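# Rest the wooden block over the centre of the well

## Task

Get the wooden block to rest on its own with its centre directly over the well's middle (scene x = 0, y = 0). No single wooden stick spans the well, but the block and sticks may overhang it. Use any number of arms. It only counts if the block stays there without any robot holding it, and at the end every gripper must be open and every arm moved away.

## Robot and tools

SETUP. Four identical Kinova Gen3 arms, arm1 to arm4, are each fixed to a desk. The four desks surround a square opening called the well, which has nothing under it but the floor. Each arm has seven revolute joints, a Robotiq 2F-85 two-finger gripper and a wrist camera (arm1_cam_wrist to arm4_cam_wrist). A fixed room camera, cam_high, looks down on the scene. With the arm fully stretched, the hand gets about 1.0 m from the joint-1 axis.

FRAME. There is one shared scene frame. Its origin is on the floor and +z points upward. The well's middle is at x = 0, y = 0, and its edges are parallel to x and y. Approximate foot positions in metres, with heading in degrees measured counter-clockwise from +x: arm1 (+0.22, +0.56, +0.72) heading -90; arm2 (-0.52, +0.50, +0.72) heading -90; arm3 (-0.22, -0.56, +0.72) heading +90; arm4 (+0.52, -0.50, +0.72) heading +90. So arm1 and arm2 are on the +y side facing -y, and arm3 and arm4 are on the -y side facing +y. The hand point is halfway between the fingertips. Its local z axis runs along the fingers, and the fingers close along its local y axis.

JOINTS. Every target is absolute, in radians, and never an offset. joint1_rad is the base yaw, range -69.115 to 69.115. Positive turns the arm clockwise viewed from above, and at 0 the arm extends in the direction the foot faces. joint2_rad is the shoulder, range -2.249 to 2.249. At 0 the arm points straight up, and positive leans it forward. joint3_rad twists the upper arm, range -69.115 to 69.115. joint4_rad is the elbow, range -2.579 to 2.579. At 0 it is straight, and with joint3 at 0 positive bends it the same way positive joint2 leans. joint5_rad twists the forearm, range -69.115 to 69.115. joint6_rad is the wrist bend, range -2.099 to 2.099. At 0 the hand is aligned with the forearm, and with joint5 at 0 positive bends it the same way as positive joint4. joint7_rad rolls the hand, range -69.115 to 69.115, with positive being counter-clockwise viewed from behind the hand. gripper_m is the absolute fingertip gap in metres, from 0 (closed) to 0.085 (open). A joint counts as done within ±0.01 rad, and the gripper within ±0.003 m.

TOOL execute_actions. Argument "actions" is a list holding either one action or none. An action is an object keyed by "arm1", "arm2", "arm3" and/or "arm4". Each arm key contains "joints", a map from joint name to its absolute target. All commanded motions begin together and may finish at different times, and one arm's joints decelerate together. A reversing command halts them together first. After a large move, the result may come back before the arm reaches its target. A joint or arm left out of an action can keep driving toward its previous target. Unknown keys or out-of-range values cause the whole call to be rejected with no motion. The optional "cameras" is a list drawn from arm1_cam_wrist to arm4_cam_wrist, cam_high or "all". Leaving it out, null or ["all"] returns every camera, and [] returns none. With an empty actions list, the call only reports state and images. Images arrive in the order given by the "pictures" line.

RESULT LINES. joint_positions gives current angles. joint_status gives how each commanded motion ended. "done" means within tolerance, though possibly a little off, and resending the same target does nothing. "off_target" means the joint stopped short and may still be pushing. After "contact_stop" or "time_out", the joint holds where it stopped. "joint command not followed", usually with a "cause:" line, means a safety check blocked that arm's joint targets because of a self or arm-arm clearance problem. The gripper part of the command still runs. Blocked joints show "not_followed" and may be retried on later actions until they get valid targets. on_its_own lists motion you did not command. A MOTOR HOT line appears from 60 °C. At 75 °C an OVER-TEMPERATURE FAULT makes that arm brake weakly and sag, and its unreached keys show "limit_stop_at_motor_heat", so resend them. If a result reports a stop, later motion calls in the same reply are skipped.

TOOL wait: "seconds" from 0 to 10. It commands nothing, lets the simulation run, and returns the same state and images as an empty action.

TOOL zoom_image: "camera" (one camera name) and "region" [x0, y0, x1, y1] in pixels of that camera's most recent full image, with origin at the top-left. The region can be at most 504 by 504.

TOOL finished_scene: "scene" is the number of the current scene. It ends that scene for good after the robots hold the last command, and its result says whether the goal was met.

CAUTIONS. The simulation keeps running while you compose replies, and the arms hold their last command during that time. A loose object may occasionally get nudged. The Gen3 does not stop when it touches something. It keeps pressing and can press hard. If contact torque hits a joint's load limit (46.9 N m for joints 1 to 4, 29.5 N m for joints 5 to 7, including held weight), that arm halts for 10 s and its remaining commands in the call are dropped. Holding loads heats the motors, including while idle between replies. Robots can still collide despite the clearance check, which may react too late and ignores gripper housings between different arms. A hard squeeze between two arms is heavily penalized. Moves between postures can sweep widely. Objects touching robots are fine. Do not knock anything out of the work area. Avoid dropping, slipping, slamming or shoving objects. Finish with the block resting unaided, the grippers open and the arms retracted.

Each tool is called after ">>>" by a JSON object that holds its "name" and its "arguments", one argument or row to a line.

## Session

>>> {"name": "execute_actions", "arguments": {
  "actions": [],
  "cameras": ["cam_high"]
}}

>>> {"name": "zoom_image", "arguments": {
  "camera": "cam_high",
  "region": [0, 0, 504, 504]
}}

Scene clock: 0.00 s.
Motor temperatures (°C, as the motors report them): arm1=[30 26 24 26 36 33 38] | arm2=[32 26 26 30 32 36 38] | arm3=[26 26 25 27 36 34 39] | arm4=[30 32 28 26 36 37 47]
arm1.joint_positions: joint1_rad=-0.481 joint2_rad=-0.387 joint3_rad=-0.058 joint4_rad=+1.466 joint5_rad=+0.003 joint6_rad=+1.965 joint7_rad=+1.724 gripper_m=+0.085
arm1.joint_status: not commanded
arm1.hand: x=+0.2740 y=+0.4224 z=+1.3399 quat_wxyz=(-0.032, -0.433, -0.900, +0.039) (m; scene frame)
arm2.joint_positions: joint1_rad=+0.245 joint2_rad=-0.353 joint3_rad=-0.106 joint4_rad=+1.510 joint5_rad=-0.061 joint6_rad=+1.955 joint7_rad=+1.767 gripper_m=+0.085
arm2.joint_status: not commanded
arm2.hand: x=-0.5367 y=+0.3441 z=+1.2781 quat_wxyz=(-0.014, -0.663, -0.749, -0.001) (m; scene frame)
arm3.joint_positions: joint1_rad=-0.238 joint2_rad=-0.386 joint3_rad=-0.119 joint4_rad=+1.470 joint5_rad=-0.014 joint6_rad=+2.011 joint7_rad=+1.313 gripper_m=+0.085
arm3.joint_status: not commanded
arm3.hand: x=-0.2561 y=-0.4322 z=+1.3043 quat_wxyz=(-0.024, +0.751, -0.659, -0.013) (m; scene frame)
arm4.joint_positions: joint1_rad=+0.267 joint2_rad=-0.365 joint3_rad=-0.058 joint4_rad=+1.465 joint5_rad=-0.081 joint6_rad=+2.013 joint7_rad=+1.110 gripper_m=+0.085
arm4.joint_status: not commanded
arm4.hand: x=+0.5450 y=-0.3559 z=+1.2683 quat_wxyz=(+0.015, +0.452, -0.892, -0.019) (m; scene frame)
pictures: cam_high
Images, in order (width x height): cam_high 504x504.

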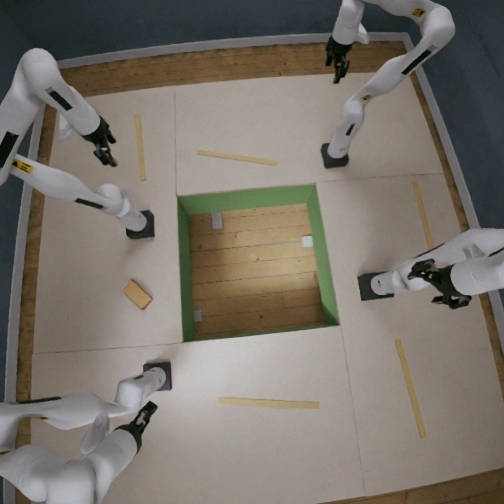

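Region (0, 0, 504, 504) of cam_high's 504x504 image, scaled by 1.000.

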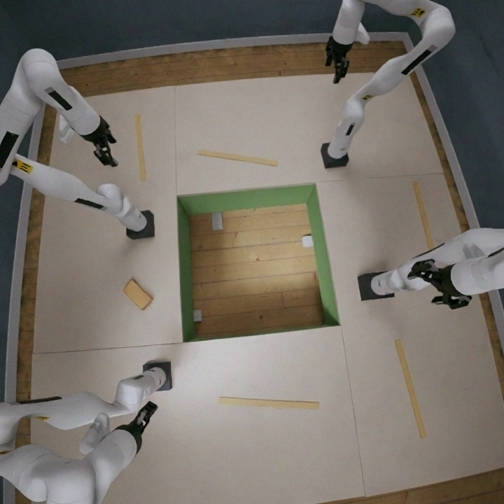

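Same geometry. Survey.

>>> {"name": "execute_actions", "arguments": {
  "actions": [
    {"arm1":{"joints":{"joint1_rad":-1.75,"joint2_rad":0.547,"joint3_rad":0,"joint4_rad":0.56,"joint5_rad":0,"joint6_rad":2.035,"joint7_rad":0}},"arm2":{"joints":{"joint1_rad":0.15,"joint2_rad":0.547,"joint3_rad":0,"joint4_rad":0.56,"joint5_rad":0,"joint6_rad":2.035,"joint7_rad":0}},"arm3":{"joints":{"joint1_rad":-1.6,"joint2_rad":0.547,"joint3_rad":0,"joint4_rad":0.56,"joint5_rad":0,"joint6_rad":2.035,"joint7_rad":0}},"arm4":{"joints":{"joint1_rad":0.35,"joint2_rad":0.547,"joint3_rad":0,"joint4_rad":0.56,"joint5_rad":0,"joint6_rad":2.035,"joint7_rad":0}}}
  ]
}}

Scene clock: 3.00 s.
Motor temperatures (°C, as the motors report them): arm1=[30 26 24 26 36 33 38] | arm2=[32 26 26 30 32 36 38] | arm3=[26 26 25 27 36 34 39] | arm4=[30 32 28 26 36 37 47]
arm1.joint_positions: joint1_rad=-1.750 joint2_rad=+0.547 joint3_rad=+0.000 joint4_rad=+0.560 joint5_rad=+0.000 joint6_rad=+2.035 joint7_rad=+0.000 gripper_m=+0.085
arm1.joint_status: all done
arm1.hand: x=+0.7155 y=+0.6183 z=+1.2983 quat_wxyz=(+0.000, -0.647, -0.763, +0.002) (m; scene frame)
arm2.joint_positions: joint1_rad=+0.150 joint2_rad=+0.547 joint3_rad=+0.000 joint4_rad=+0.560 joint5_rad=+0.000 joint6_rad=+2.035 joint7_rad=+0.000 gripper_m=+0.085
arm2.joint_status: all done
arm2.hand: x=-0.5983 y=-0.0005 z=+1.2524 quat_wxyz=(+0.007, -0.999, +0.051, -0.002) (m; scene frame)
arm3.joint_positions: joint1_rad=-1.600 joint2_rad=+0.547 joint3_rad=+0.000 joint4_rad=+0.560 joint5_rad=+0.000 joint6_rad=+2.035 joint7_rad=+0.000 gripper_m=+0.085
arm3.joint_status: all done
arm3.hand: x=-0.7169 y=-0.5661 z=+1.2678 quat_wxyz=(+0.000, +0.729, -0.685, +0.000) (m; scene frame)
arm4.joint_positions: joint1_rad=+0.350 joint2_rad=+0.547 joint3_rad=+0.000 joint4_rad=+0.560 joint5_rad=+0.000 joint6_rad=+2.035 joint7_rad=+0.000 gripper_m=+0.085
arm4.joint_status: all done
arm4.hand: x=+0.7119 y=-0.0302 z=+1.2268 quat_wxyz=(-0.002, -0.172, -0.985, +0.008) (m; scene frame)
pictures: arm1_cam_wrist, arm2_cam_wrist, arm3_cam_wrist, arm4_cam_wrist, cam_high
Images, in order (width x height): arm1_cam_wrist 504x504, arm2_cam_wrist 504x504, arm3_cam_wrist 504x504, arm4_cam_wrist 504x504, cam_high 504x504.

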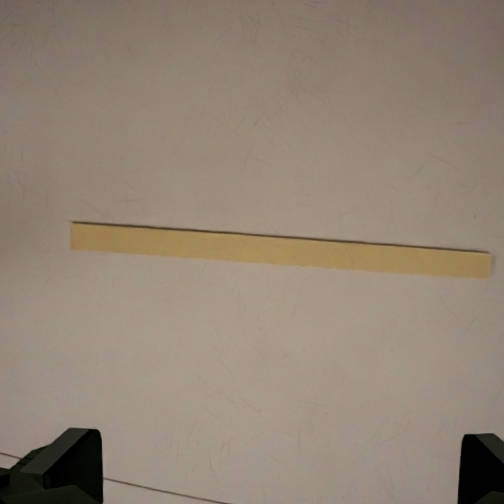

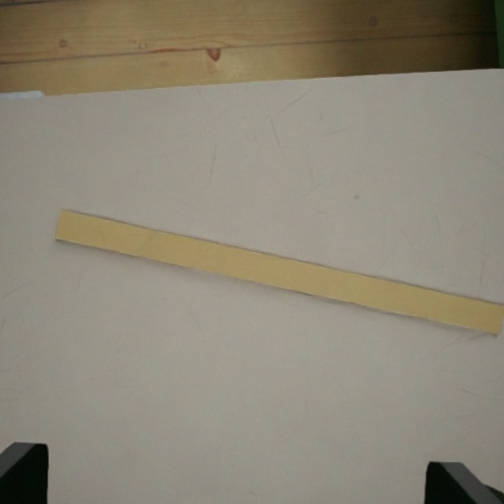

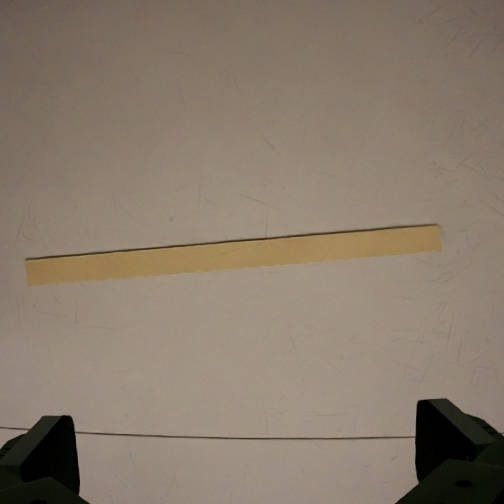

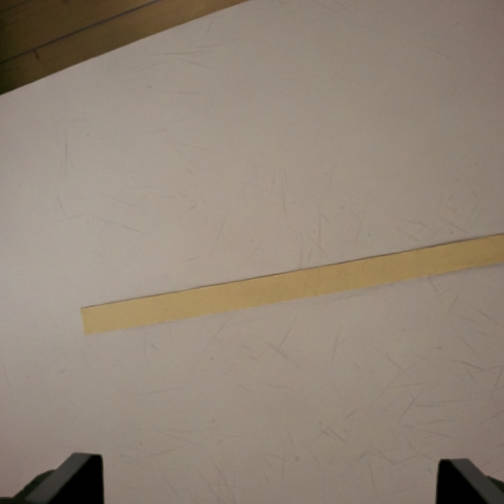

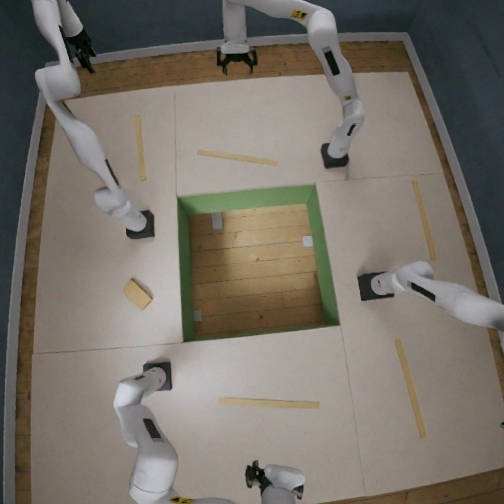

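>>> {"name": "execute_actions", "arguments": {
  "actions": [
    {"arm1":{"joints":{"joint1_rad":-1.867,"joint2_rad":0.823,"joint4_rad":1.904,"joint6_rad":0.415,"joint7_rad":-1.74}},"arm2":{"joints":{"joint1_rad":0.068,"joint2_rad":0.747,"joint4_rad":1.8,"joint6_rad":0.595,"joint7_rad":-1.83}},"arm3":{"joints":{"joint1_rad":-1.63,"joint2_rad":0.747,"joint4_rad":1.912,"joint6_rad":0.482,"joint7_rad":-1.564}},"arm4":{"joints":{"joint1_rad":0.287,"joint2_rad":0.629,"joint4_rad":1.979,"joint6_rad":0.533,"joint7_rad":-1.445}}}
  ]
}}

Scene clock: 6.33 s.
Motor temperatures (°C, as the motors report them): arm1=[30 26 24 26 36 33 38] | arm2=[32 26 26 30 32 36 38] | arm3=[26 26 25 27 36 34 39] | arm4=[30 32 28 26 36 37 47]
arm1.joint_positions: joint1_rad=-1.867 joint2_rad=+0.823 joint3_rad=+0.000 joint4_rad=+1.904 joint5_rad=+0.000 joint6_rad=+0.415 joint7_rad=-1.740 gripper_m=+0.085
arm1.joint_status: all done
arm1.hand: x=+0.6417 y=+0.6569 z=+0.7968 quat_wxyz=(-0.001, -0.998, -0.056, +0.002) (m; scene frame)
arm2.joint_positions: joint1_rad=+0.068 joint2_rad=+0.747 joint3_rad=+0.000 joint4_rad=+1.800 joint5_rad=+0.000 joint6_rad=+0.595 joint7_rad=-1.830 gripper_m=+0.085
arm2.joint_status: all done
arm2.hand: x=-0.5545 y=+0.0385 z=+0.8014 quat_wxyz=(+0.006, -0.602, +0.799, +0.004) (m; scene frame)
arm3.joint_positions: joint1_rad=-1.630 joint2_rad=+0.747 joint3_rad=+0.000 joint4_rad=+1.912 joint5_rad=+0.000 joint6_rad=+0.482 joint7_rad=-1.564 gripper_m=+0.085
arm3.joint_status: all done
arm3.hand: x=-0.6494 y=-0.5751 z=+0.7979 quat_wxyz=(+0.001, +0.050, -0.999, +0.000) (m; scene frame)
arm4.joint_positions: joint1_rad=+0.287 joint2_rad=+0.629 joint3_rad=+0.000 joint4_rad=+1.979 joint5_rad=+0.000 joint6_rad=+0.533 joint7_rad=-1.445 gripper_m=+0.085
arm4.joint_status: all done
arm4.hand: x=+0.6576 y=-0.1148 z=+0.7977 quat_wxyz=(-0.007, -0.760, -0.649, +0.004) (m; scene frame)
pictures: arm1_cam_wrist, arm2_cam_wrist, arm3_cam_wrist, arm4_cam_wrist, cam_high
Images, in order (width x height): arm1_cam_wrist 504x504, arm2_cam_wrist 504x504, arm3_cam_wrist 504x504, arm4_cam_wrist 504x504, cam_high 504x504.

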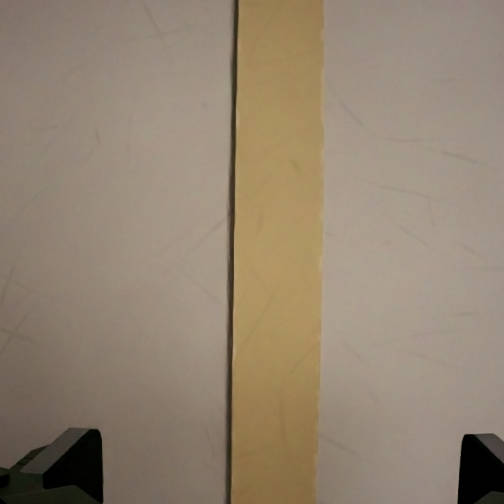

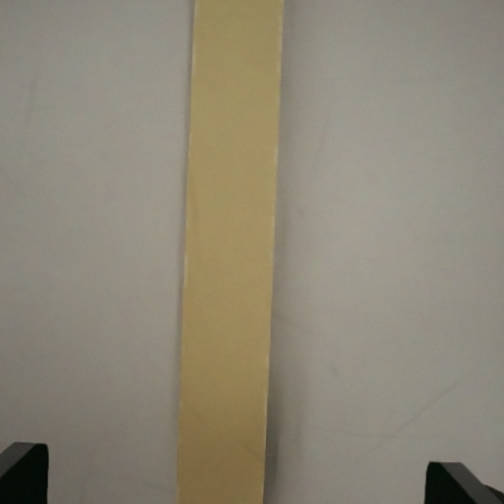

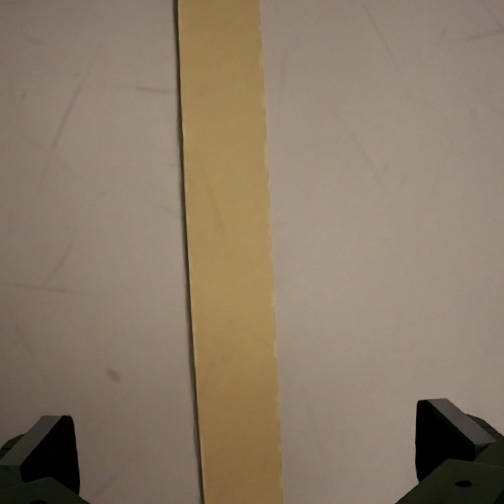

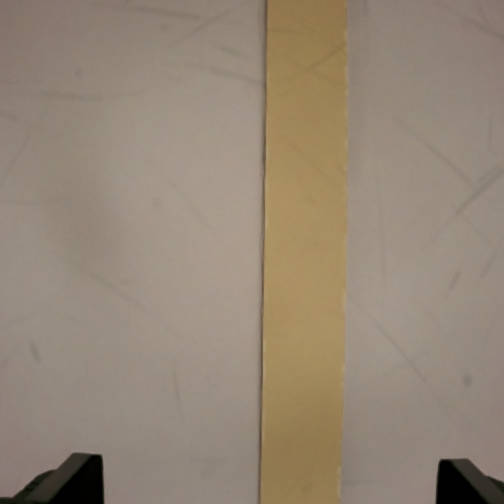

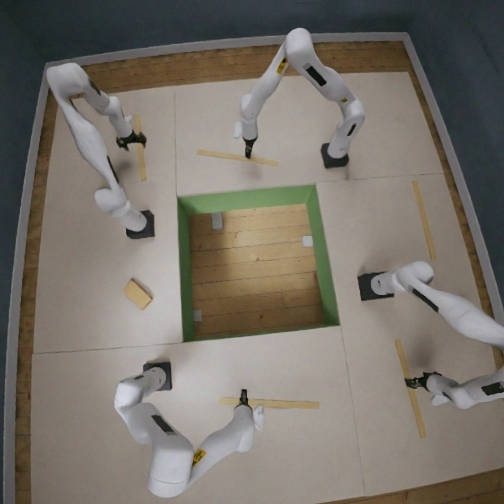

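>>> {"name": "execute_actions", "arguments": {
  "actions": [
    {"arm1":{"joints":{"joint2_rad":0.955,"joint6_rad":0.283,"gripper_m":0.06}},"arm2":{"joints":{"joint2_rad":0.879,"joint6_rad":0.463,"gripper_m":0.06}},"arm3":{"joints":{"joint2_rad":0.881,"joint6_rad":0.348,"gripper_m":0.06}},"arm4":{"joints":{"joint1_rad":0.312,"joint7_rad":-1.42,"joint2_rad":0.766,"joint6_rad":0.396,"gripper_m":0.06}}}
  ],
  "cameras": []
}}

>>> {"name": "execute_actions", "arguments": {
  "actions": [
    {"arm1":{"joints":{"gripper_m":0.01}},"arm2":{"joints":{"gripper_m":0.01}},"arm3":{"joints":{"gripper_m":0.01}},"arm4":{"joints":{"gripper_m":0.01}}}
  ],
  "cameras": []
}}

>>> {"name": "execute_actions", "arguments": {
  "actions": [
    {"arm1":{"joints":{"joint2_rad":0.7,"joint6_rad":0.54}},"arm2":{"joints":{"joint2_rad":0.3,"joint4_rad":1.4,"joint6_rad":1.44,"joint1_rad":0.9,"joint7_rad":-0.3}},"arm3":{"joints":{"joint2_rad":0.63,"joint6_rad":0.6}},"arm4":{"joints":{"joint2_rad":0.3,"joint4_rad":1.4,"joint6_rad":1.44,"joint1_rad":0.9,"joint7_rad":-0.3}}}
  ],
  "cameras": []
}}

>>> {"name": "execute_actions", "arguments": {
  "actions": [
    {"arm1":{"joints":{"joint1_rad":0.452,"joint2_rad":0.744,"joint4_rad":2.334,"joint6_rad":-0.126,"joint7_rad":-1.1}},"arm3":{"joints":{"joint1_rad":0.474,"joint2_rad":0.634,"joint4_rad":2.296,"joint6_rad":0.022,"joint7_rad":-1.126}}}
  ],
  "cameras": ["cam_high"]
}}

>>> {"name": "execute_actions", "arguments": {
  "actions": [
    {"arm1":{"joints":{"joint2_rad":0.856,"joint4_rad":2.343,"joint6_rad":-0.247}},"arm3":{"joints":{"joint2_rad":0.734,"joint6_rad":-0.078}},"arm2":{"joints":{"joint1_rad":-0.517,"joint2_rad":0.55,"joint4_rad":1.8,"joint5_rad":-0.31,"joint6_rad":0.7,"joint7_rad":-0.29}},"arm4":{"joints":{"joint1_rad":-0.552,"joint2_rad":0.5,"joint4_rad":1.8,"joint5_rad":-0.277,"joint6_rad":0.75}}}
  ],
  "cameras": []
}}

>>> {"name": "execute_actions", "arguments": {
  "actions": [
    {"arm2":{"joints":{"joint2_rad":0.813,"joint4_rad":1.851,"joint5_rad":-0.364,"joint6_rad":0.413,"joint7_rad":-0.24}},"arm4":{"joints":{"joint2_rad":0.755,"joint4_rad":1.847,"joint5_rad":-0.32,"joint6_rad":0.472,"joint7_rad":-0.28}}}
  ],
  "cameras": []
}}

>>> {"name": "execute_actions", "arguments": {
  "actions": [
    {"arm2":{"joints":{"joint1_rad":-0.46,"joint2_rad":0.9,"joint4_rad":1.593,"joint5_rad":-0.27,"joint6_rad":0.586,"joint7_rad":-0.275}},"arm4":{"joints":{"joint1_rad":-0.461,"joint2_rad":0.837,"joint4_rad":1.631,"joint5_rad":-0.264,"joint6_rad":0.615,"joint7_rad":-0.25}}}
  ],
  "cameras": ["cam_high"]
}}

>>> {"name": "zoom_image", "arguments": {
  "camera": "cam_high",
  "region": [200, 200, 310, 310]
}}

Scene clock: 8.23 s.
Motor temperatures (°C, as the motors report them): arm1=[30 26 24 26 36 33 38] | arm2=[32 26 26 30 32 36 38] | arm3=[26 26 25 27 36 34 39] | arm4=[30 32 28 26 36 37 47]
arm1.joint_positions: joint1_rad=-1.867 joint2_rad=+0.955 joint3_rad=+0.000 joint4_rad=+1.904 joint5_rad=+0.000 joint6_rad=+0.283 joint7_rad=-1.740 gripper_m=+0.060
arm1.joint_status: all done
arm1.hand: x=+0.6378 y=+0.6556 z=+0.7397 quat_wxyz=(-0.001, -0.998, -0.056, +0.002) (m; scene frame)
arm2.joint_positions: joint1_rad=+0.068 joint2_rad=+0.879 joint3_rad=+0.000 joint4_rad=+1.800 joint5_rad=+0.000 joint6_rad=+0.463 joint7_rad=-1.830 gripper_m=+0.060
arm2.joint_status: all done
arm2.hand: x=-0.5543 y=+0.0369 z=+0.7402 quat_wxyz=(+0.006, -0.602, +0.799, +0.004) (m; scene frame)
arm3.joint_positions: joint1_rad=-1.630 joint2_rad=+0.881 joint3_rad=+0.000 joint4_rad=+1.912 joint5_rad=+0.000 joint6_rad=+0.348 joint7_rad=-1.564 gripper_m=+0.060
arm3.joint_status: all done
arm3.hand: x=-0.6497 y=-0.5751 z=+0.7401 quat_wxyz=(+0.001, +0.050, -0.999, +0.000) (m; scene frame)
arm4.joint_positions: joint1_rad=+0.312 joint2_rad=+0.766 joint3_rad=+0.000 joint4_rad=+1.979 joint5_rad=+0.000 joint6_rad=+0.396 joint7_rad=-1.420 gripper_m=+0.060
arm4.joint_status: all done
arm4.hand: x=+0.6690 y=-0.1139 z=+0.7414 quat_wxyz=(-0.007, -0.760, -0.649, +0.004) (m; scene frame)
pictures: none
No camera images: the call's "cameras" was empty. Leave "cameras" out to get every camera's image.

Scene clock: 9.10 s.
Motor temperatures (°C, as the motors report them): arm1=[30 26 24 26 36 33 38] | arm2=[32 26 26 30 32 36 38] | arm3=[26 26 25 27 36 34 39] | arm4=[30 32 28 26 36 37 47]
arm1.joint_positions: joint1_rad=-1.867 joint2_rad=+0.953 joint3_rad=+0.000 joint4_rad=+1.904 joint5_rad=+0.000 joint6_rad=+0.284 joint7_rad=-1.740 gripper_m=+0.023
arm1.joint_status: gripper_m off_target (ended at +0.023, target +0.010)
arm1.hand: x=+0.6380 y=+0.6557 z=+0.7403 quat_wxyz=(-0.001, -0.998, -0.056, +0.001) (m; scene frame)
arm2.joint_positions: joint1_rad=+0.068 joint2_rad=+0.878 joint3_rad=+0.000 joint4_rad=+1.800 joint5_rad=+0.000 joint6_rad=+0.463 joint7_rad=-1.830 gripper_m=+0.024
arm2.joint_status: gripper_m off_target (ended at +0.024, target +0.010)
arm2.hand: x=-0.5542 y=+0.0365 z=+0.7408 quat_wxyz=(+0.006, -0.602, +0.799, +0.003) (m; scene frame)
arm3.joint_positions: joint1_rad=-1.630 joint2_rad=+0.879 joint3_rad=+0.000 joint4_rad=+1.912 joint5_rad=+0.000 joint6_rad=+0.348 joint7_rad=-1.564 gripper_m=+0.022
arm3.joint_status: gripper_m off_target (ended at +0.022, target +0.010)
arm3.hand: x=-0.6500 y=-0.5752 z=+0.7407 quat_wxyz=(+0.001, +0.050, -0.999, +0.000) (m; scene frame)
arm4.joint_positions: joint1_rad=+0.312 joint2_rad=+0.764 joint3_rad=+0.000 joint4_rad=+1.979 joint5_rad=+0.000 joint6_rad=+0.397 joint7_rad=-1.420 gripper_m=+0.023
arm4.joint_status: gripper_m off_target (ended at +0.023, target +0.010)
arm4.hand: x=+0.6691 y=-0.1137 z=+0.7420 quat_wxyz=(-0.007, -0.760, -0.649, +0.004) (m; scene frame)
pictures: none
No camera images: the call's "cameras" was empty. Leave "cameras" out to get every camera's image.

Scene clock: 11.43 s.
Motor temperatures (°C, as the motors report them): arm1=[30 26 24 26 36 33 38] | arm2=[32 26 26 30 32 36 38] | arm3=[26 26 25 27 36 34 39] | arm4=[30 32 28 26 36 37 47]
arm1.joint_positions: joint1_rad=-1.867 joint2_rad=+0.700 joint3_rad=+0.000 joint4_rad=+1.904 joint5_rad=+0.000 joint6_rad=+0.540 joint7_rad=-1.740 gripper_m=+0.023
arm1.joint_status: all done
arm1.hand: x=+0.6381 y=+0.6559 z=+0.8501 quat_wxyz=(-0.001, -0.998, -0.056, +0.003) (m; scene frame)
arm2.joint_positions: joint1_rad=+0.900 joint2_rad=+0.300 joint3_rad=+0.000 joint4_rad=+1.400 joint5_rad=+0.000 joint6_rad=+1.440 joint7_rad=-0.300 gripper_m=+0.024
arm2.joint_status: all done
arm2.hand: x=-0.8667 y=+0.2274 z=+1.1151 quat_wxyz=(+0.006, -0.838, +0.545, +0.001) (m; scene frame)
arm3.joint_positions: joint1_rad=-1.630 joint2_rad=+0.630 joint3_rad=+0.000 joint4_rad=+1.912 joint5_rad=+0.000 joint6_rad=+0.600 joint7_rad=-1.564 gripper_m=+0.022
arm3.joint_status: all done
arm3.hand: x=-0.6423 y=-0.5744 z=+0.8479 quat_wxyz=(+0.000, +0.050, -0.999, +0.000) (m; scene frame)
arm4.joint_positions: joint1_rad=+0.900 joint2_rad=+0.300 joint3_rad=+0.000 joint4_rad=+1.400 joint5_rad=+0.000 joint6_rad=+1.440 joint7_rad=-0.300 gripper_m=+0.023
arm4.joint_status: all done
arm4.hand: x=+0.8757 y=-0.2411 z=+1.0919 quat_wxyz=(-0.006, -0.563, -0.826, +0.006) (m; scene frame)
pictures: none
No camera images: the call's "cameras" was empty. Leave "cameras" out to get every camera's image.

Scene clock: 14.93 s.
Motor temperatures (°C, as the motors report them): arm1=[30 26 24 26 36 33 38] | arm2=[32 26 26 30 32 36 38] | arm3=[26 26 25 27 36 34 39] | arm4=[30 32 28 26 36 37 47]
arm1.joint_positions: joint1_rad=+0.452 joint2_rad=+0.744 joint3_rad=+0.000 joint4_rad=+2.334 joint5_rad=+0.000 joint6_rad=-0.126 joint7_rad=-1.100 gripper_m=+0.023
arm1.joint_status: all done
arm1.hand: x=+0.0312 y=+0.2466 z=+0.8024 quat_wxyz=(-0.091, -0.705, +0.702, -0.029) (m; scene frame)
arm2.joint_positions: joint1_rad=+0.900 joint2_rad=+0.300 joint3_rad=+0.000 joint4_rad=+1.400 joint5_rad=+0.000 joint6_rad=+1.440 joint7_rad=-0.300 gripper_m=+0.024
arm2.joint_status: not commanded
arm2.hand: x=-0.8667 y=+0.2274 z=+1.1151 quat_wxyz=(+0.006, -0.838, +0.545, +0.001) (m; scene frame)
arm3.joint_positions: joint1_rad=+0.474 joint2_rad=+0.634 joint3_rad=+0.000 joint4_rad=+2.296 joint5_rad=+0.000 joint6_rad=+0.022 joint7_rad=-1.126 gripper_m=+0.022
arm3.joint_status: all done
arm3.hand: x=-0.0351 y=-0.2327 z=+0.8040 quat_wxyz=(+0.032, -0.703, -0.705, -0.088) (m; scene frame)
arm4.joint_positions: joint1_rad=+0.900 joint2_rad=+0.300 joint3_rad=+0.000 joint4_rad=+1.400 joint5_rad=+0.000 joint6_rad=+1.440 joint7_rad=-0.300 gripper_m=+0.023
arm4.joint_status: not commanded
arm4.hand: x=+0.8757 y=-0.2411 z=+1.0919 quat_wxyz=(-0.006, -0.563, -0.826, +0.006) (m; scene frame)
pictures: cam_high
Images, in order (width x height): cam_high 504x504.

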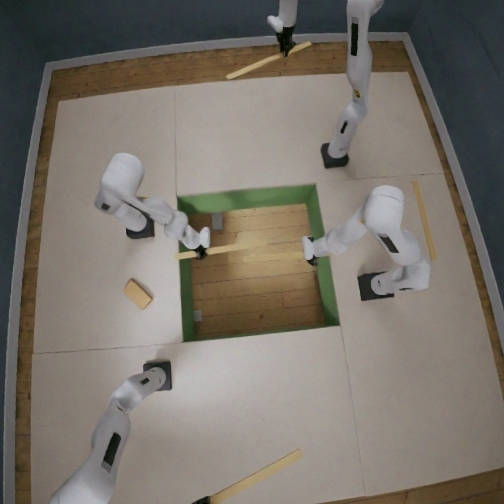

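Scene clock: 17.77 s.
Motor temperatures (°C, as the motors report them): arm1=[30 26 24 26 36 33 38] | arm2=[32 26 26 30 32 36 38] | arm3=[26 26 25 27 36 34 39] | arm4=[30 32 28 26 36 37 47]
arm1.joint_positions: joint1_rad=+0.452 joint2_rad=+0.856 joint3_rad=+0.000 joint4_rad=+2.343 joint5_rad=+0.000 joint6_rad=-0.247 joint7_rad=-1.100 gripper_m=+0.023
arm1.joint_status: all done
arm1.hand: x=+0.0334 y=+0.2512 z=+0.7685 quat_wxyz=(-0.091, -0.705, +0.702, -0.029) (m; scene frame)
arm2.joint_positions: joint1_rad=-0.517 joint2_rad=+0.550 joint3_rad=+0.000 joint4_rad=+1.800 joint5_rad=-0.310 joint6_rad=+0.700 joint7_rad=-0.290 gripper_m=+0.024
arm2.joint_status: all done
arm2.hand: x=-0.2341 y=+0.1136 z=+0.9012 quat_wxyz=(+0.009, -0.993, -0.022, -0.116) (m; scene frame)
arm3.joint_positions: joint1_rad=+0.474 joint2_rad=+0.734 joint3_rad=+0.000 joint4_rad=+2.296 joint5_rad=+0.000 joint6_rad=-0.078 joint7_rad=-1.126 gripper_m=+0.022
arm3.joint_status: all done
arm3.hand: x=-0.0344 y=-0.2312 z=+0.7724 quat_wxyz=(+0.032, -0.703, -0.705, -0.088) (m; scene frame)
arm4.joint_positions: joint1_rad=-0.552 joint2_rad=+0.500 joint3_rad=+0.000 joint4_rad=+1.800 joint5_rad=-0.277 joint6_rad=+0.750 joint7_rad=-0.300 gripper_m=+0.023
arm4.joint_status: all done
arm4.hand: x=+0.2437 y=-0.1162 z=+0.8941 quat_wxyz=(+0.108, +0.030, -0.994, +0.008) (m; scene frame)
pictures: none
No camera images: the call's "cameras" was empty. Leave "cameras" out to get every camera's image.

Scene clock: 19.20 s.
Motor temperatures (°C, as the motors report them): arm1=[30 26 24 26 36 33 38] | arm2=[32 26 26 30 32 36 38] | arm3=[26 26 25 27 36 34 39] | arm4=[30 32 28 26 36 37 47]
arm1.joint_positions: joint1_rad=+0.452 joint2_rad=+0.856 joint3_rad=+0.000 joint4_rad=+2.343 joint5_rad=+0.000 joint6_rad=-0.247 joint7_rad=-1.100 gripper_m=+0.023
arm1.joint_status: not commanded
arm1.hand: x=+0.0334 y=+0.2512 z=+0.7685 quat_wxyz=(-0.091, -0.705, +0.702, -0.029) (m; scene frame)
arm2.joint_positions: joint1_rad=-0.517 joint2_rad=+0.813 joint3_rad=+0.000 joint4_rad=+1.851 joint5_rad=-0.364 joint6_rad=+0.413 joint7_rad=-0.240 gripper_m=+0.024
arm2.joint_status: all done
arm2.hand: x=-0.2482 y=+0.1074 z=+0.7696 quat_wxyz=(+0.008, -0.996, +0.003, -0.086) (m; scene frame)
arm3.joint_positions: joint1_rad=+0.474 joint2_rad=+0.734 joint3_rad=+0.000 joint4_rad=+2.296 joint5_rad=+0.000 joint6_rad=-0.078 joint7_rad=-1.126 gripper_m=+0.022
arm3.joint_status: not commanded
arm3.hand: x=-0.0344 y=-0.2312 z=+0.7724 quat_wxyz=(+0.032, -0.703, -0.705, -0.088) (m; scene frame)
arm4.joint_positions: joint1_rad=-0.552 joint2_rad=+0.755 joint3_rad=+0.000 joint4_rad=+1.847 joint5_rad=-0.320 joint6_rad=+0.472 joint7_rad=-0.280 gripper_m=+0.023
arm4.joint_status: all done
arm4.hand: x=+0.2516 y=-0.1053 z=+0.7680 quat_wxyz=(+0.083, -0.003, -0.997, +0.009) (m; scene frame)
pictures: none
No camera images: the call's "cameras" was empty. Leave "cameras" out to get every camera's image.

Scene clock: 20.60 s.
Motor temperatures (°C, as the motors report them): arm1=[30 26 24 26 36 33 38] | arm2=[32 26 26 30 32 36 38] | arm3=[26 26 25 27 36 34 39] | arm4=[30 32 28 26 36 37 47]
arm1.joint_positions: joint1_rad=+0.452 joint2_rad=+0.856 joint3_rad=+0.000 joint4_rad=+2.343 joint5_rad=+0.000 joint6_rad=-0.247 joint7_rad=-1.100 gripper_m=+0.023
arm1.joint_status: not commanded
arm1.hand: x=+0.0334 y=+0.2512 z=+0.7685 quat_wxyz=(-0.091, -0.705, +0.702, -0.029) (m; scene frame)
arm2.joint_positions: joint1_rad=-0.460 joint2_rad=+0.900 joint3_rad=+0.000 joint4_rad=+1.593 joint5_rad=-0.270 joint6_rad=+0.586 joint7_rad=-0.275 gripper_m=+0.024
arm2.joint_status: all done
arm2.hand: x=-0.2375 y=+0.0352 z=+0.7697 quat_wxyz=(+0.007, -0.996, -0.005, -0.086) (m; scene frame)
arm3.joint_positions: joint1_rad=+0.474 joint2_rad=+0.734 joint3_rad=+0.000 joint4_rad=+2.296 joint5_rad=+0.000 joint6_rad=-0.078 joint7_rad=-1.126 gripper_m=+0.022
arm3.joint_status: not commanded
arm3.hand: x=-0.0344 y=-0.2312 z=+0.7724 quat_wxyz=(+0.032, -0.703, -0.705, -0.088) (m; scene frame)
arm4.joint_positions: joint1_rad=-0.461 joint2_rad=+0.837 joint3_rad=+0.000 joint4_rad=+1.631 joint5_rad=-0.264 joint6_rad=+0.615 joint7_rad=-0.250 gripper_m=+0.023
arm4.joint_status: all done
arm4.hand: x=+0.2620 y=-0.0348 z=+0.7661 quat_wxyz=(+0.083, +0.001, -0.997, +0.009) (m; scene frame)
pictures: cam_high
Images, in order (width x height): cam_high 504x504.

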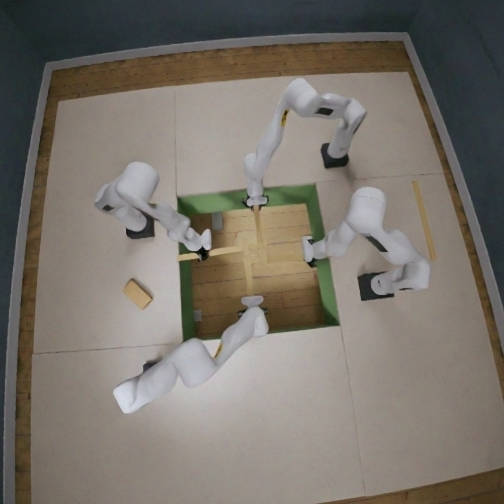

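Region (200, 200, 310, 310) of cam_high's 504x504 image, scaled by 4.582, with more detail than that image has.

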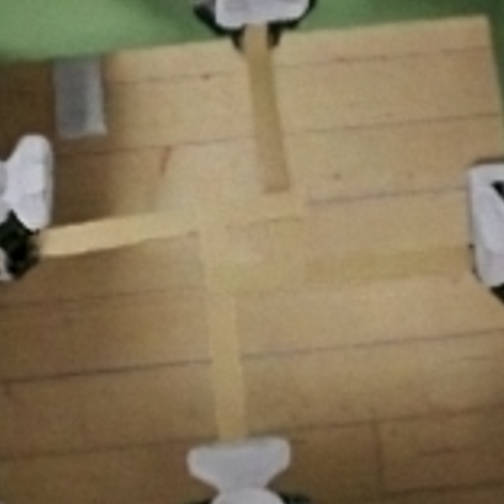

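>>> {"name": "execute_actions", "arguments": {
  "actions": [
    {"arm1":{"joints":{"joint1_rad":0.441,"joint2_rad":0.852,"joint4_rad":2.321,"joint6_rad":-0.221,"joint7_rad":-1.111}},"arm3":{"joints":{"joint1_rad":0.49,"joint2_rad":0.739,"joint4_rad":2.328,"joint6_rad":-0.116,"joint7_rad":-1.11}},"arm4":{"joints":{"joint1_rad":-0.412,"joint2_rad":0.83,"joint4_rad":1.672,"joint5_rad":-0.28,"joint6_rad":0.59,"joint7_rad":-0.187}}}
  ],
  "cameras": ["cam_high"]
}}

>>> {"name": "zoom_image", "arguments": {
  "camera": "cam_high",
  "region": [230, 230, 280, 280]
}}

>>> {"name": "zoom_image", "arguments": {
  "camera": "cam_high",
  "region": [150, 160, 360, 370]
}}

Scene clock: 21.73 s.
Motor temperatures (°C, as the motors report them): arm1=[30 26 24 26 36 33 38] | arm2=[32 26 26 30 32 36 38] | arm3=[26 26 25 27 36 34 39] | arm4=[30 32 28 26 36 37 47]
arm1.joint_positions: joint1_rad=+0.441 joint2_rad=+0.852 joint3_rad=+0.000 joint4_rad=+2.321 joint5_rad=+0.000 joint6_rad=-0.221 joint7_rad=-1.111 gripper_m=+0.023
arm1.joint_status: all done
arm1.hand: x=+0.0337 y=+0.2428 z=+0.7694 quat_wxyz=(-0.091, -0.705, +0.702, -0.030) (m; scene frame)
arm2.joint_positions: joint1_rad=-0.460 joint2_rad=+0.901 joint3_rad=+0.000 joint4_rad=+1.593 joint5_rad=-0.270 joint6_rad=+0.586 joint7_rad=-0.275 gripper_m=+0.024
arm2.joint_status: not commanded
arm2.hand: x=-0.2375 y=+0.0353 z=+0.7696 quat_wxyz=(+0.008, -0.996, -0.005, -0.086) (m; scene frame)
arm3.joint_positions: joint1_rad=+0.490 joint2_rad=+0.739 joint3_rad=+0.000 joint4_rad=+2.328 joint5_rad=+0.000 joint6_rad=-0.116 joint7_rad=-1.110 gripper_m=+0.022
arm3.joint_status: all done
arm3.hand: x=-0.0335 y=-0.2429 z=+0.7699 quat_wxyz=(+0.031, -0.703, -0.705, -0.089) (m; scene frame)
arm4.joint_positions: joint1_rad=-0.412 joint2_rad=+0.829 joint3_rad=+0.000 joint4_rad=+1.672 joint5_rad=-0.280 joint6_rad=+0.590 joint7_rad=-0.187 gripper_m=+0.023
arm4.joint_status: all done
arm4.hand: x=+0.2889 y=-0.0345 z=+0.7624 quat_wxyz=(+0.083, -0.001, -0.996, +0.009) (m; scene frame)
pictures: cam_high
Images, in order (width x height): cam_high 504x504.

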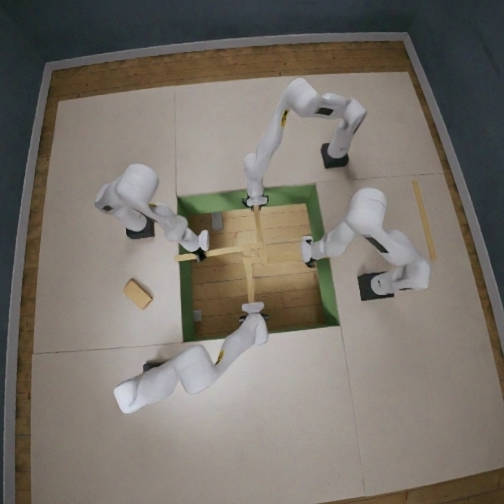

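Region (230, 230, 280, 280) of cam_high's 504x504 image, scaled by 10.080, with more detail than that image has.

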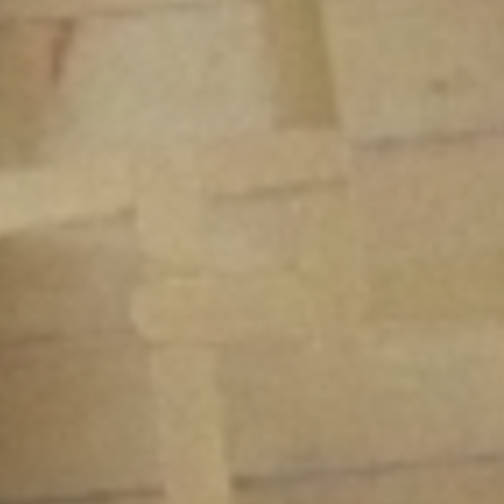

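Region (150, 160, 360, 370) of cam_high's 504x504 image, scaled by 2.400, with more detail than that image has.

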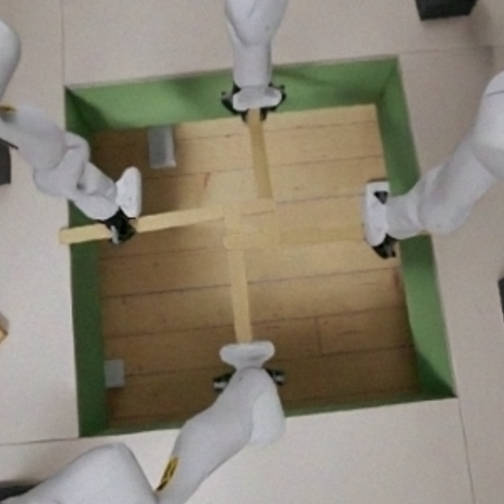

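>>> {"name": "execute_actions", "arguments": {
  "actions": [
    {"arm1":{"joints":{"gripper_m":0.05}},"arm2":{"joints":{"gripper_m":0.05}},"arm3":{"joints":{"gripper_m":0.05}},"arm4":{"joints":{"gripper_m":0.05}}}
  ],
  "cameras": []
}}

>>> {"name": "execute_actions", "arguments": {
  "actions": [
    {"arm1":{"joints":{"joint2_rad":0.45,"joint6_rad":0.18}},"arm2":{"joints":{"joint2_rad":0.5,"joint6_rad":0.93}},"arm3":{"joints":{"joint2_rad":0.35,"joint6_rad":0.3}},"arm4":{"joints":{"joint2_rad":0.45,"joint6_rad":0.93}}}
  ],
  "cameras": []
}}

>>> {"name": "execute_actions", "arguments": {
  "actions": [
    {"arm1":{"joints":{"joint1_rad":-0.7,"joint2_rad":-0.2,"joint4_rad":1.8,"joint6_rad":1.2}},"arm2":{"joints":{"joint1_rad":0.7,"joint2_rad":-0.2}},"arm3":{"joints":{"joint1_rad":1.596,"joint2_rad":0.554,"joint4_rad":2.159,"joint6_rad":0.429,"joint7_rad":-0.76,"gripper_m":0.085}},"arm4":{"joints":{"joint1_rad":0.8,"joint2_rad":0.1}}}
  ],
  "cameras": ["cam_high","arm3_cam_wrist"]
}}

Scene clock: 23.10 s.
Motor temperatures (°C, as the motors report them): arm1=[30 26 24 26 36 33 38] | arm2=[32 26 26 30 32 36 38] | arm3=[26 26 25 27 36 34 39] | arm4=[30 32 28 26 36 37 47]
arm1.joint_positions: joint1_rad=+0.441 joint2_rad=+0.852 joint3_rad=+0.000 joint4_rad=+2.321 joint5_rad=+0.000 joint6_rad=-0.221 joint7_rad=-1.111 gripper_m=+0.050
arm1.joint_status: all done
arm1.hand: x=+0.0337 y=+0.2427 z=+0.7695 quat_wxyz=(-0.091, -0.705, +0.702, -0.030) (m; scene frame)
arm2.joint_positions: joint1_rad=-0.460 joint2_rad=+0.900 joint3_rad=+0.000 joint4_rad=+1.593 joint5_rad=-0.270 joint6_rad=+0.586 joint7_rad=-0.275 gripper_m=+0.050
arm2.joint_status: all done
arm2.hand: x=-0.2373 y=+0.0350 z=+0.7699 quat_wxyz=(+0.007, -0.996, -0.005, -0.086) (m; scene frame)
arm3.joint_positions: joint1_rad=+0.490 joint2_rad=+0.739 joint3_rad=+0.000 joint4_rad=+2.328 joint5_rad=+0.000 joint6_rad=-0.116 joint7_rad=-1.110 gripper_m=+0.050
arm3.joint_status: all done
arm3.hand: x=-0.0333 y=-0.2427 z=+0.7701 quat_wxyz=(+0.031, -0.703, -0.705, -0.090) (m; scene frame)
arm4.joint_positions: joint1_rad=-0.412 joint2_rad=+0.830 joint3_rad=+0.000 joint4_rad=+1.672 joint5_rad=-0.280 joint6_rad=+0.590 joint7_rad=-0.187 gripper_m=+0.050
arm4.joint_status: all done
arm4.hand: x=+0.2892 y=-0.0346 z=+0.7621 quat_wxyz=(+0.083, -0.001, -0.996, +0.009) (m; scene frame)
pictures: none
No camera images: the call's "cameras" was empty. Leave "cameras" out to get every camera's image.

Scene clock: 24.80 s.
Motor temperatures (°C, as the motors report them): arm1=[30 26 24 26 36 33 38] | arm2=[32 26 26 30 32 36 38] | arm3=[26 26 25 27 36 34 39] | arm4=[30 32 28 26 36 37 47]
arm1.joint_positions: joint1_rad=+0.441 joint2_rad=+0.450 joint3_rad=+0.000 joint4_rad=+2.321 joint5_rad=+0.000 joint6_rad=+0.180 joint7_rad=-1.111 gripper_m=+0.050
arm1.joint_status: all done
arm1.hand: x=+0.0382 y=+0.2516 z=+0.8925 quat_wxyz=(-0.092, -0.705, +0.702, -0.030) (m; scene frame)
arm2.joint_positions: joint1_rad=-0.460 joint2_rad=+0.500 joint3_rad=+0.000 joint4_rad=+1.593 joint5_rad=-0.270 joint6_rad=+0.930 joint7_rad=-0.275 gripper_m=+0.050
arm2.joint_status: all done
arm2.hand: x=-0.2341 y=+0.0673 z=+0.9774 quat_wxyz=(-0.005, -0.991, -0.040, -0.129) (m; scene frame)
arm3.joint_positions: joint1_rad=+0.490 joint2_rad=+0.350 joint3_rad=+0.000 joint4_rad=+2.328 joint5_rad=+0.000 joint6_rad=+0.300 joint7_rad=-1.110 gripper_m=+0.050
arm3.joint_status: all done
arm3.hand: x=-0.0466 y=-0.2698 z=+0.8852 quat_wxyz=(+0.026, -0.703, -0.706, -0.077) (m; scene frame)
arm4.joint_positions: joint1_rad=-0.412 joint2_rad=+0.450 joint3_rad=+0.000 joint4_rad=+1.672 joint5_rad=-0.280 joint6_rad=+0.930 joint7_rad=-0.187 gripper_m=+0.050
arm4.joint_status: all done
arm4.hand: x=+0.2837 y=-0.0721 z=+0.9503 quat_wxyz=(+0.123, +0.034, -0.992, +0.000) (m; scene frame)
pictures: none
No camera images: the call's "cameras" was empty. Leave "cameras" out to get every camera's image.

Scene clock: 27.43 s.
Motor temperatures (°C, as the motors report them): arm1=[30 26 24 26 36 33 38] | arm2=[32 26 26 30 32 36 38] | arm3=[26 26 25 27 36 34 39] | arm4=[30 32 28 26 36 37 47]
arm1.joint_positions: joint1_rad=-0.700 joint2_rad=-0.200 joint3_rad=+0.000 joint4_rad=+1.800 joint5_rad=+0.000 joint6_rad=+1.200 joint7_rad=-1.111 gripper_m=+0.050
arm1.joint_status: all done
arm1.hand: x=+0.4108 y=+0.2858 z=+1.2211 quat_wxyz=(-0.107, -0.963, +0.208, -0.132) (m; scene frame)
arm2.joint_positions: joint1_rad=+0.700 joint2_rad=-0.200 joint3_rad=+0.000 joint4_rad=+1.593 joint5_rad=-0.270 joint6_rad=+0.930 joint7_rad=-0.275 gripper_m=+0.050
arm2.joint_status: all done
arm2.hand: x=-0.7638 y=+0.1091 z=+1.3283 quat_wxyz=(-0.406, -0.802, +0.436, -0.054) (m; scene frame)
arm3.joint_positions: joint1_rad=+1.596 joint2_rad=+0.554 joint3_rad=+0.000 joint4_rad=+2.159 joint5_rad=+0.000 joint6_rad=+0.429 joint7_rad=-0.760 gripper_m=+0.085
arm3.joint_status: all done
arm3.hand: x=+0.1351 y=-0.5820 z=+0.8388 quat_wxyz=(+0.000, -0.917, -0.398, +0.001) (m; scene frame)
arm4.joint_positions: joint1_rad=+0.800 joint2_rad=+0.100 joint3_rad=+0.000 joint4_rad=+1.672 joint5_rad=-0.280 joint6_rad=+0.930 joint7_rad=-0.187 gripper_m=+0.050
arm4.joint_status: all done
arm4.hand: x=+0.8345 y=-0.1233 z=+1.1235 quat_wxyz=(+0.052, -0.506, -0.827, -0.238) (m; scene frame)
pictures: arm3_cam_wrist, cam_high
Images, in order (width x height): arm3_cam_wrist 504x504, cam_high 504x504.

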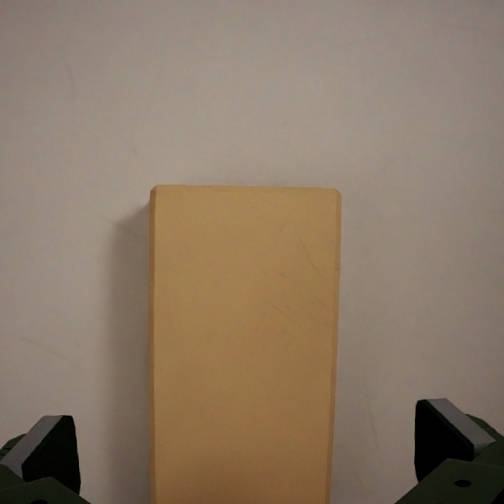

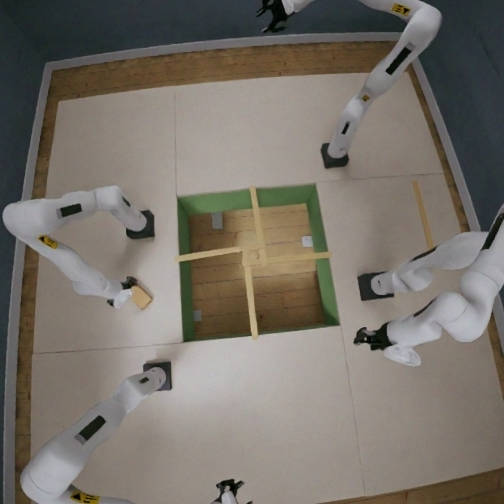

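>>> {"name": "execute_actions", "arguments": {
  "actions": [
    {"arm3":{"joints":{"joint2_rad":0.802,"joint4_rad":2.182,"joint6_rad":0.158,"joint7_rad":-0.83}}}
  ],
  "cameras": []
}}

>>> {"name": "execute_actions", "arguments": {
  "actions": [
    {"arm3":{"joints":{"gripper_m":0.04}}}
  ],
  "cameras": []
}}

>>> {"name": "execute_actions", "arguments": {
  "actions": [
    {"arm3":{"joints":{"joint2_rad":0.5,"joint6_rad":0.46}}}
  ],
  "cameras": []
}}

>>> {"name": "execute_actions", "arguments": {
  "actions": [
    {"arm3":{"joints":{"joint1_rad":0.363,"joint2_rad":0.914,"joint4_rad":1.217,"joint6_rad":1.011,"joint7_rad":0.33}}}
  ],
  "cameras": []
}}

>>> {"name": "execute_actions", "arguments": {
  "actions": [
    {"arm3":{"joints":{"joint2_rad":0.972,"joint4_rad":1.233,"joint6_rad":0.937}}}
  ],
  "cameras": ["arm3_cam_wrist"]
}}

Scene clock: 29.20 s.
Motor temperatures (°C, as the motors report them): arm1=[30 26 24 26 36 33 38] | arm2=[32 26 26 30 32 36 38] | arm3=[26 26 25 27 36 34 39] | arm4=[30 32 28 26 36 37 47]
arm1.joint_positions: joint1_rad=-0.700 joint2_rad=-0.200 joint3_rad=+0.000 joint4_rad=+1.800 joint5_rad=+0.000 joint6_rad=+1.200 joint7_rad=-1.111 gripper_m=+0.050
arm1.joint_status: not commanded
arm1.hand: x=+0.4108 y=+0.2858 z=+1.2211 quat_wxyz=(-0.107, -0.963, +0.208, -0.132) (m; scene frame)
arm2.joint_positions: joint1_rad=+0.700 joint2_rad=-0.200 joint3_rad=+0.000 joint4_rad=+1.593 joint5_rad=-0.270 joint6_rad=+0.930 joint7_rad=-0.275 gripper_m=+0.050
arm2.joint_status: not commanded
arm2.hand: x=-0.7638 y=+0.1092 z=+1.3283 quat_wxyz=(-0.406, -0.802, +0.436, -0.054) (m; scene frame)
arm3.joint_positions: joint1_rad=+1.596 joint2_rad=+0.802 joint3_rad=+0.000 joint4_rad=+2.182 joint5_rad=+0.000 joint6_rad=+0.158 joint7_rad=-0.830 gripper_m=+0.085
arm3.joint_status: all done
arm3.hand: x=+0.1348 y=-0.5821 z=+0.7490 quat_wxyz=(+0.000, -0.931, -0.366, +0.001) (m; scene frame)
arm4.joint_positions: joint1_rad=+0.800 joint2_rad=+0.100 joint3_rad=+0.000 joint4_rad=+1.672 joint5_rad=-0.280 joint6_rad=+0.930 joint7_rad=-0.187 gripper_m=+0.050
arm4.joint_status: not commanded
arm4.hand: x=+0.8345 y=-0.1234 z=+1.1235 quat_wxyz=(+0.052, -0.507, -0.827, -0.238) (m; scene frame)
pictures: none
No camera images: the call's "cameras" was empty. Leave "cameras" out to get every camera's image.

Scene clock: 30.03 s.
Motor temperatures (°C, as the motors report them): arm1=[30 26 24 26 36 33 38] | arm2=[32 26 26 30 32 36 38] | arm3=[26 26 25 27 36 34 39] | arm4=[30 32 28 26 36 37 47]
arm1.joint_positions: joint1_rad=-0.700 joint2_rad=-0.200 joint3_rad=+0.000 joint4_rad=+1.800 joint5_rad=+0.000 joint6_rad=+1.200 joint7_rad=-1.111 gripper_m=+0.050
arm1.joint_status: not commanded
arm1.hand: x=+0.4108 y=+0.2858 z=+1.2211 quat_wxyz=(-0.107, -0.963, +0.208, -0.132) (m; scene frame)
arm2.joint_positions: joint1_rad=+0.700 joint2_rad=-0.200 joint3_rad=+0.000 joint4_rad=+1.593 joint5_rad=-0.270 joint6_rad=+0.930 joint7_rad=-0.275 gripper_m=+0.050
arm2.joint_status: not commanded
arm2.hand: x=-0.7638 y=+0.1092 z=+1.3283 quat_wxyz=(-0.406, -0.802, +0.436, -0.054) (m; scene frame)
arm3.joint_positions: joint1_rad=+1.596 joint2_rad=+0.799 joint3_rad=+0.000 joint4_rad=+2.183 joint5_rad=+0.000 joint6_rad=+0.160 joint7_rad=-0.830 gripper_m=+0.067
arm3.joint_status: gripper_m off_target (ended at +0.067, target +0.040)
arm3.hand: x=+0.1348 y=-0.5821 z=+0.7501 quat_wxyz=(+0.000, -0.931, -0.366, +0.000) (m; scene frame)
arm4.joint_positions: joint1_rad=+0.800 joint2_rad=+0.100 joint3_rad=+0.000 joint4_rad=+1.672 joint5_rad=-0.280 joint6_rad=+0.930 joint7_rad=-0.187 gripper_m=+0.050
arm4.joint_status: not commanded
arm4.hand: x=+0.8345 y=-0.1234 z=+1.1235 quat_wxyz=(+0.052, -0.507, -0.827, -0.238) (m; scene frame)
pictures: none
No camera images: the call's "cameras" was empty. Leave "cameras" out to get every camera's image.

Scene clock: 31.57 s.
Motor temperatures (°C, as the motors report them): arm1=[30 26 24 26 36 33 38] | arm2=[32 26 26 30 32 36 38] | arm3=[26 26 25 27 36 34 39] | arm4=[30 32 28 26 36 37 47]
arm1.joint_positions: joint1_rad=-0.700 joint2_rad=-0.200 joint3_rad=+0.000 joint4_rad=+1.800 joint5_rad=+0.000 joint6_rad=+1.200 joint7_rad=-1.111 gripper_m=+0.050
arm1.joint_status: not commanded
arm1.hand: x=+0.4108 y=+0.2858 z=+1.2211 quat_wxyz=(-0.107, -0.963, +0.208, -0.132) (m; scene frame)
arm2.joint_positions: joint1_rad=+0.700 joint2_rad=-0.200 joint3_rad=+0.000 joint4_rad=+1.593 joint5_rad=-0.270 joint6_rad=+0.930 joint7_rad=-0.275 gripper_m=+0.050
arm2.joint_status: not commanded
arm2.hand: x=-0.7638 y=+0.1092 z=+1.3283 quat_wxyz=(-0.406, -0.802, +0.436, -0.054) (m; scene frame)
arm3.joint_positions: joint1_rad=+1.596 joint2_rad=+0.501 joint3_rad=+0.000 joint4_rad=+2.182 joint5_rad=+0.000 joint6_rad=+0.460 joint7_rad=-0.830 gripper_m=+0.067
arm3.joint_status: all done
arm3.hand: x=+0.1238 y=-0.5821 z=+0.8539 quat_wxyz=(+0.000, -0.931, -0.366, +0.001) (m; scene frame)
arm4.joint_positions: joint1_rad=+0.800 joint2_rad=+0.100 joint3_rad=+0.000 joint4_rad=+1.672 joint5_rad=-0.280 joint6_rad=+0.930 joint7_rad=-0.187 gripper_m=+0.050
arm4.joint_status: not commanded
arm4.hand: x=+0.8345 y=-0.1234 z=+1.1235 quat_wxyz=(+0.052, -0.507, -0.827, -0.238) (m; scene frame)
pictures: none
No camera images: the call's "cameras" was empty. Leave "cameras" out to get every camera's image.

Scene clock: 34.20 s.
Motor temperatures (°C, as the motors report them): arm1=[30 26 24 26 36 33 38] | arm2=[32 26 26 30 32 36 38] | arm3=[26 26 25 27 36 34 39] | arm4=[30 32 28 26 36 37 47]
arm1.joint_positions: joint1_rad=-0.700 joint2_rad=-0.200 joint3_rad=+0.000 joint4_rad=+1.800 joint5_rad=+0.000 joint6_rad=+1.200 joint7_rad=-1.111 gripper_m=+0.050
arm1.joint_status: not commanded
arm1.hand: x=+0.4108 y=+0.2858 z=+1.2211 quat_wxyz=(-0.107, -0.963, +0.208, -0.132) (m; scene frame)
arm2.joint_positions: joint1_rad=+0.700 joint2_rad=-0.200 joint3_rad=+0.000 joint4_rad=+1.593 joint5_rad=-0.270 joint6_rad=+0.930 joint7_rad=-0.275 gripper_m=+0.050
arm2.joint_status: not commanded
arm2.hand: x=-0.7638 y=+0.1092 z=+1.3283 quat_wxyz=(-0.406, -0.802, +0.436, -0.054) (m; scene frame)
arm3.joint_positions: joint1_rad=+0.363 joint2_rad=+0.916 joint3_rad=+0.000 joint4_rad=+1.218 joint5_rad=+0.000 joint6_rad=+1.011 joint7_rad=+0.330 gripper_m=+0.067
arm3.joint_status: all done
arm3.hand: x=+0.0005 y=-0.0017 z=+0.8555 quat_wxyz=(+0.001, +0.000, -1.000, +0.002) (m; scene frame)
arm4.joint_positions: joint1_rad=+0.800 joint2_rad=+0.100 joint3_rad=+0.000 joint4_rad=+1.672 joint5_rad=-0.280 joint6_rad=+0.930 joint7_rad=-0.187 gripper_m=+0.050
arm4.joint_status: not commanded
arm4.hand: x=+0.8345 y=-0.1234 z=+1.1235 quat_wxyz=(+0.052, -0.507, -0.827, -0.238) (m; scene frame)
pictures: none
No camera images: the call's "cameras" was empty. Leave "cameras" out to get every camera's image.

Scene clock: 35.07 s.
Motor temperatures (°C, as the motors report them): arm1=[30 26 24 26 36 33 38] | arm2=[32 26 26 30 32 36 38] | arm3=[26 26 25 27 36 34 39] | arm4=[30 32 28 26 36 37 47]
arm1.joint_positions: joint1_rad=-0.700 joint2_rad=-0.200 joint3_rad=+0.000 joint4_rad=+1.800 joint5_rad=+0.000 joint6_rad=+1.200 joint7_rad=-1.111 gripper_m=+0.050
arm1.joint_status: not commanded
arm1.hand: x=+0.4108 y=+0.2858 z=+1.2211 quat_wxyz=(-0.107, -0.963, +0.208, -0.132) (m; scene frame)
arm2.joint_positions: joint1_rad=+0.700 joint2_rad=-0.200 joint3_rad=+0.000 joint4_rad=+1.593 joint5_rad=-0.270 joint6_rad=+0.930 joint7_rad=-0.275 gripper_m=+0.050
arm2.joint_status: not commanded
arm2.hand: x=-0.7638 y=+0.1092 z=+1.3283 quat_wxyz=(-0.406, -0.802, +0.436, -0.054) (m; scene frame)
arm3.joint_positions: joint1_rad=+0.363 joint2_rad=+0.974 joint3_rad=+0.000 joint4_rad=+1.234 joint5_rad=+0.000 joint6_rad=+0.937 joint7_rad=+0.330 gripper_m=+0.067
arm3.joint_status: all done
arm3.hand: x=+0.0008 y=-0.0006 z=+0.8165 quat_wxyz=(+0.001, +0.000, -1.000, +0.002) (m; scene frame)
arm4.joint_positions: joint1_rad=+0.800 joint2_rad=+0.100 joint3_rad=+0.000 joint4_rad=+1.672 joint5_rad=-0.280 joint6_rad=+0.930 joint7_rad=-0.187 gripper_m=+0.050
arm4.joint_status: not commanded
arm4.hand: x=+0.8345 y=-0.1234 z=+1.1235 quat_wxyz=(+0.052, -0.507, -0.827, -0.238) (m; scene frame)
pictures: arm3_cam_wrist
Images, in order (width x height): arm3_cam_wrist 504x504.

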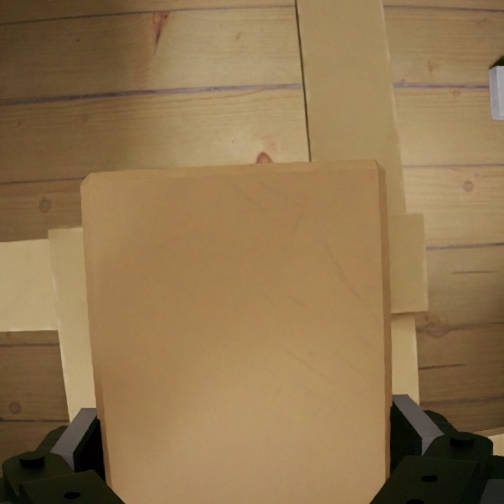

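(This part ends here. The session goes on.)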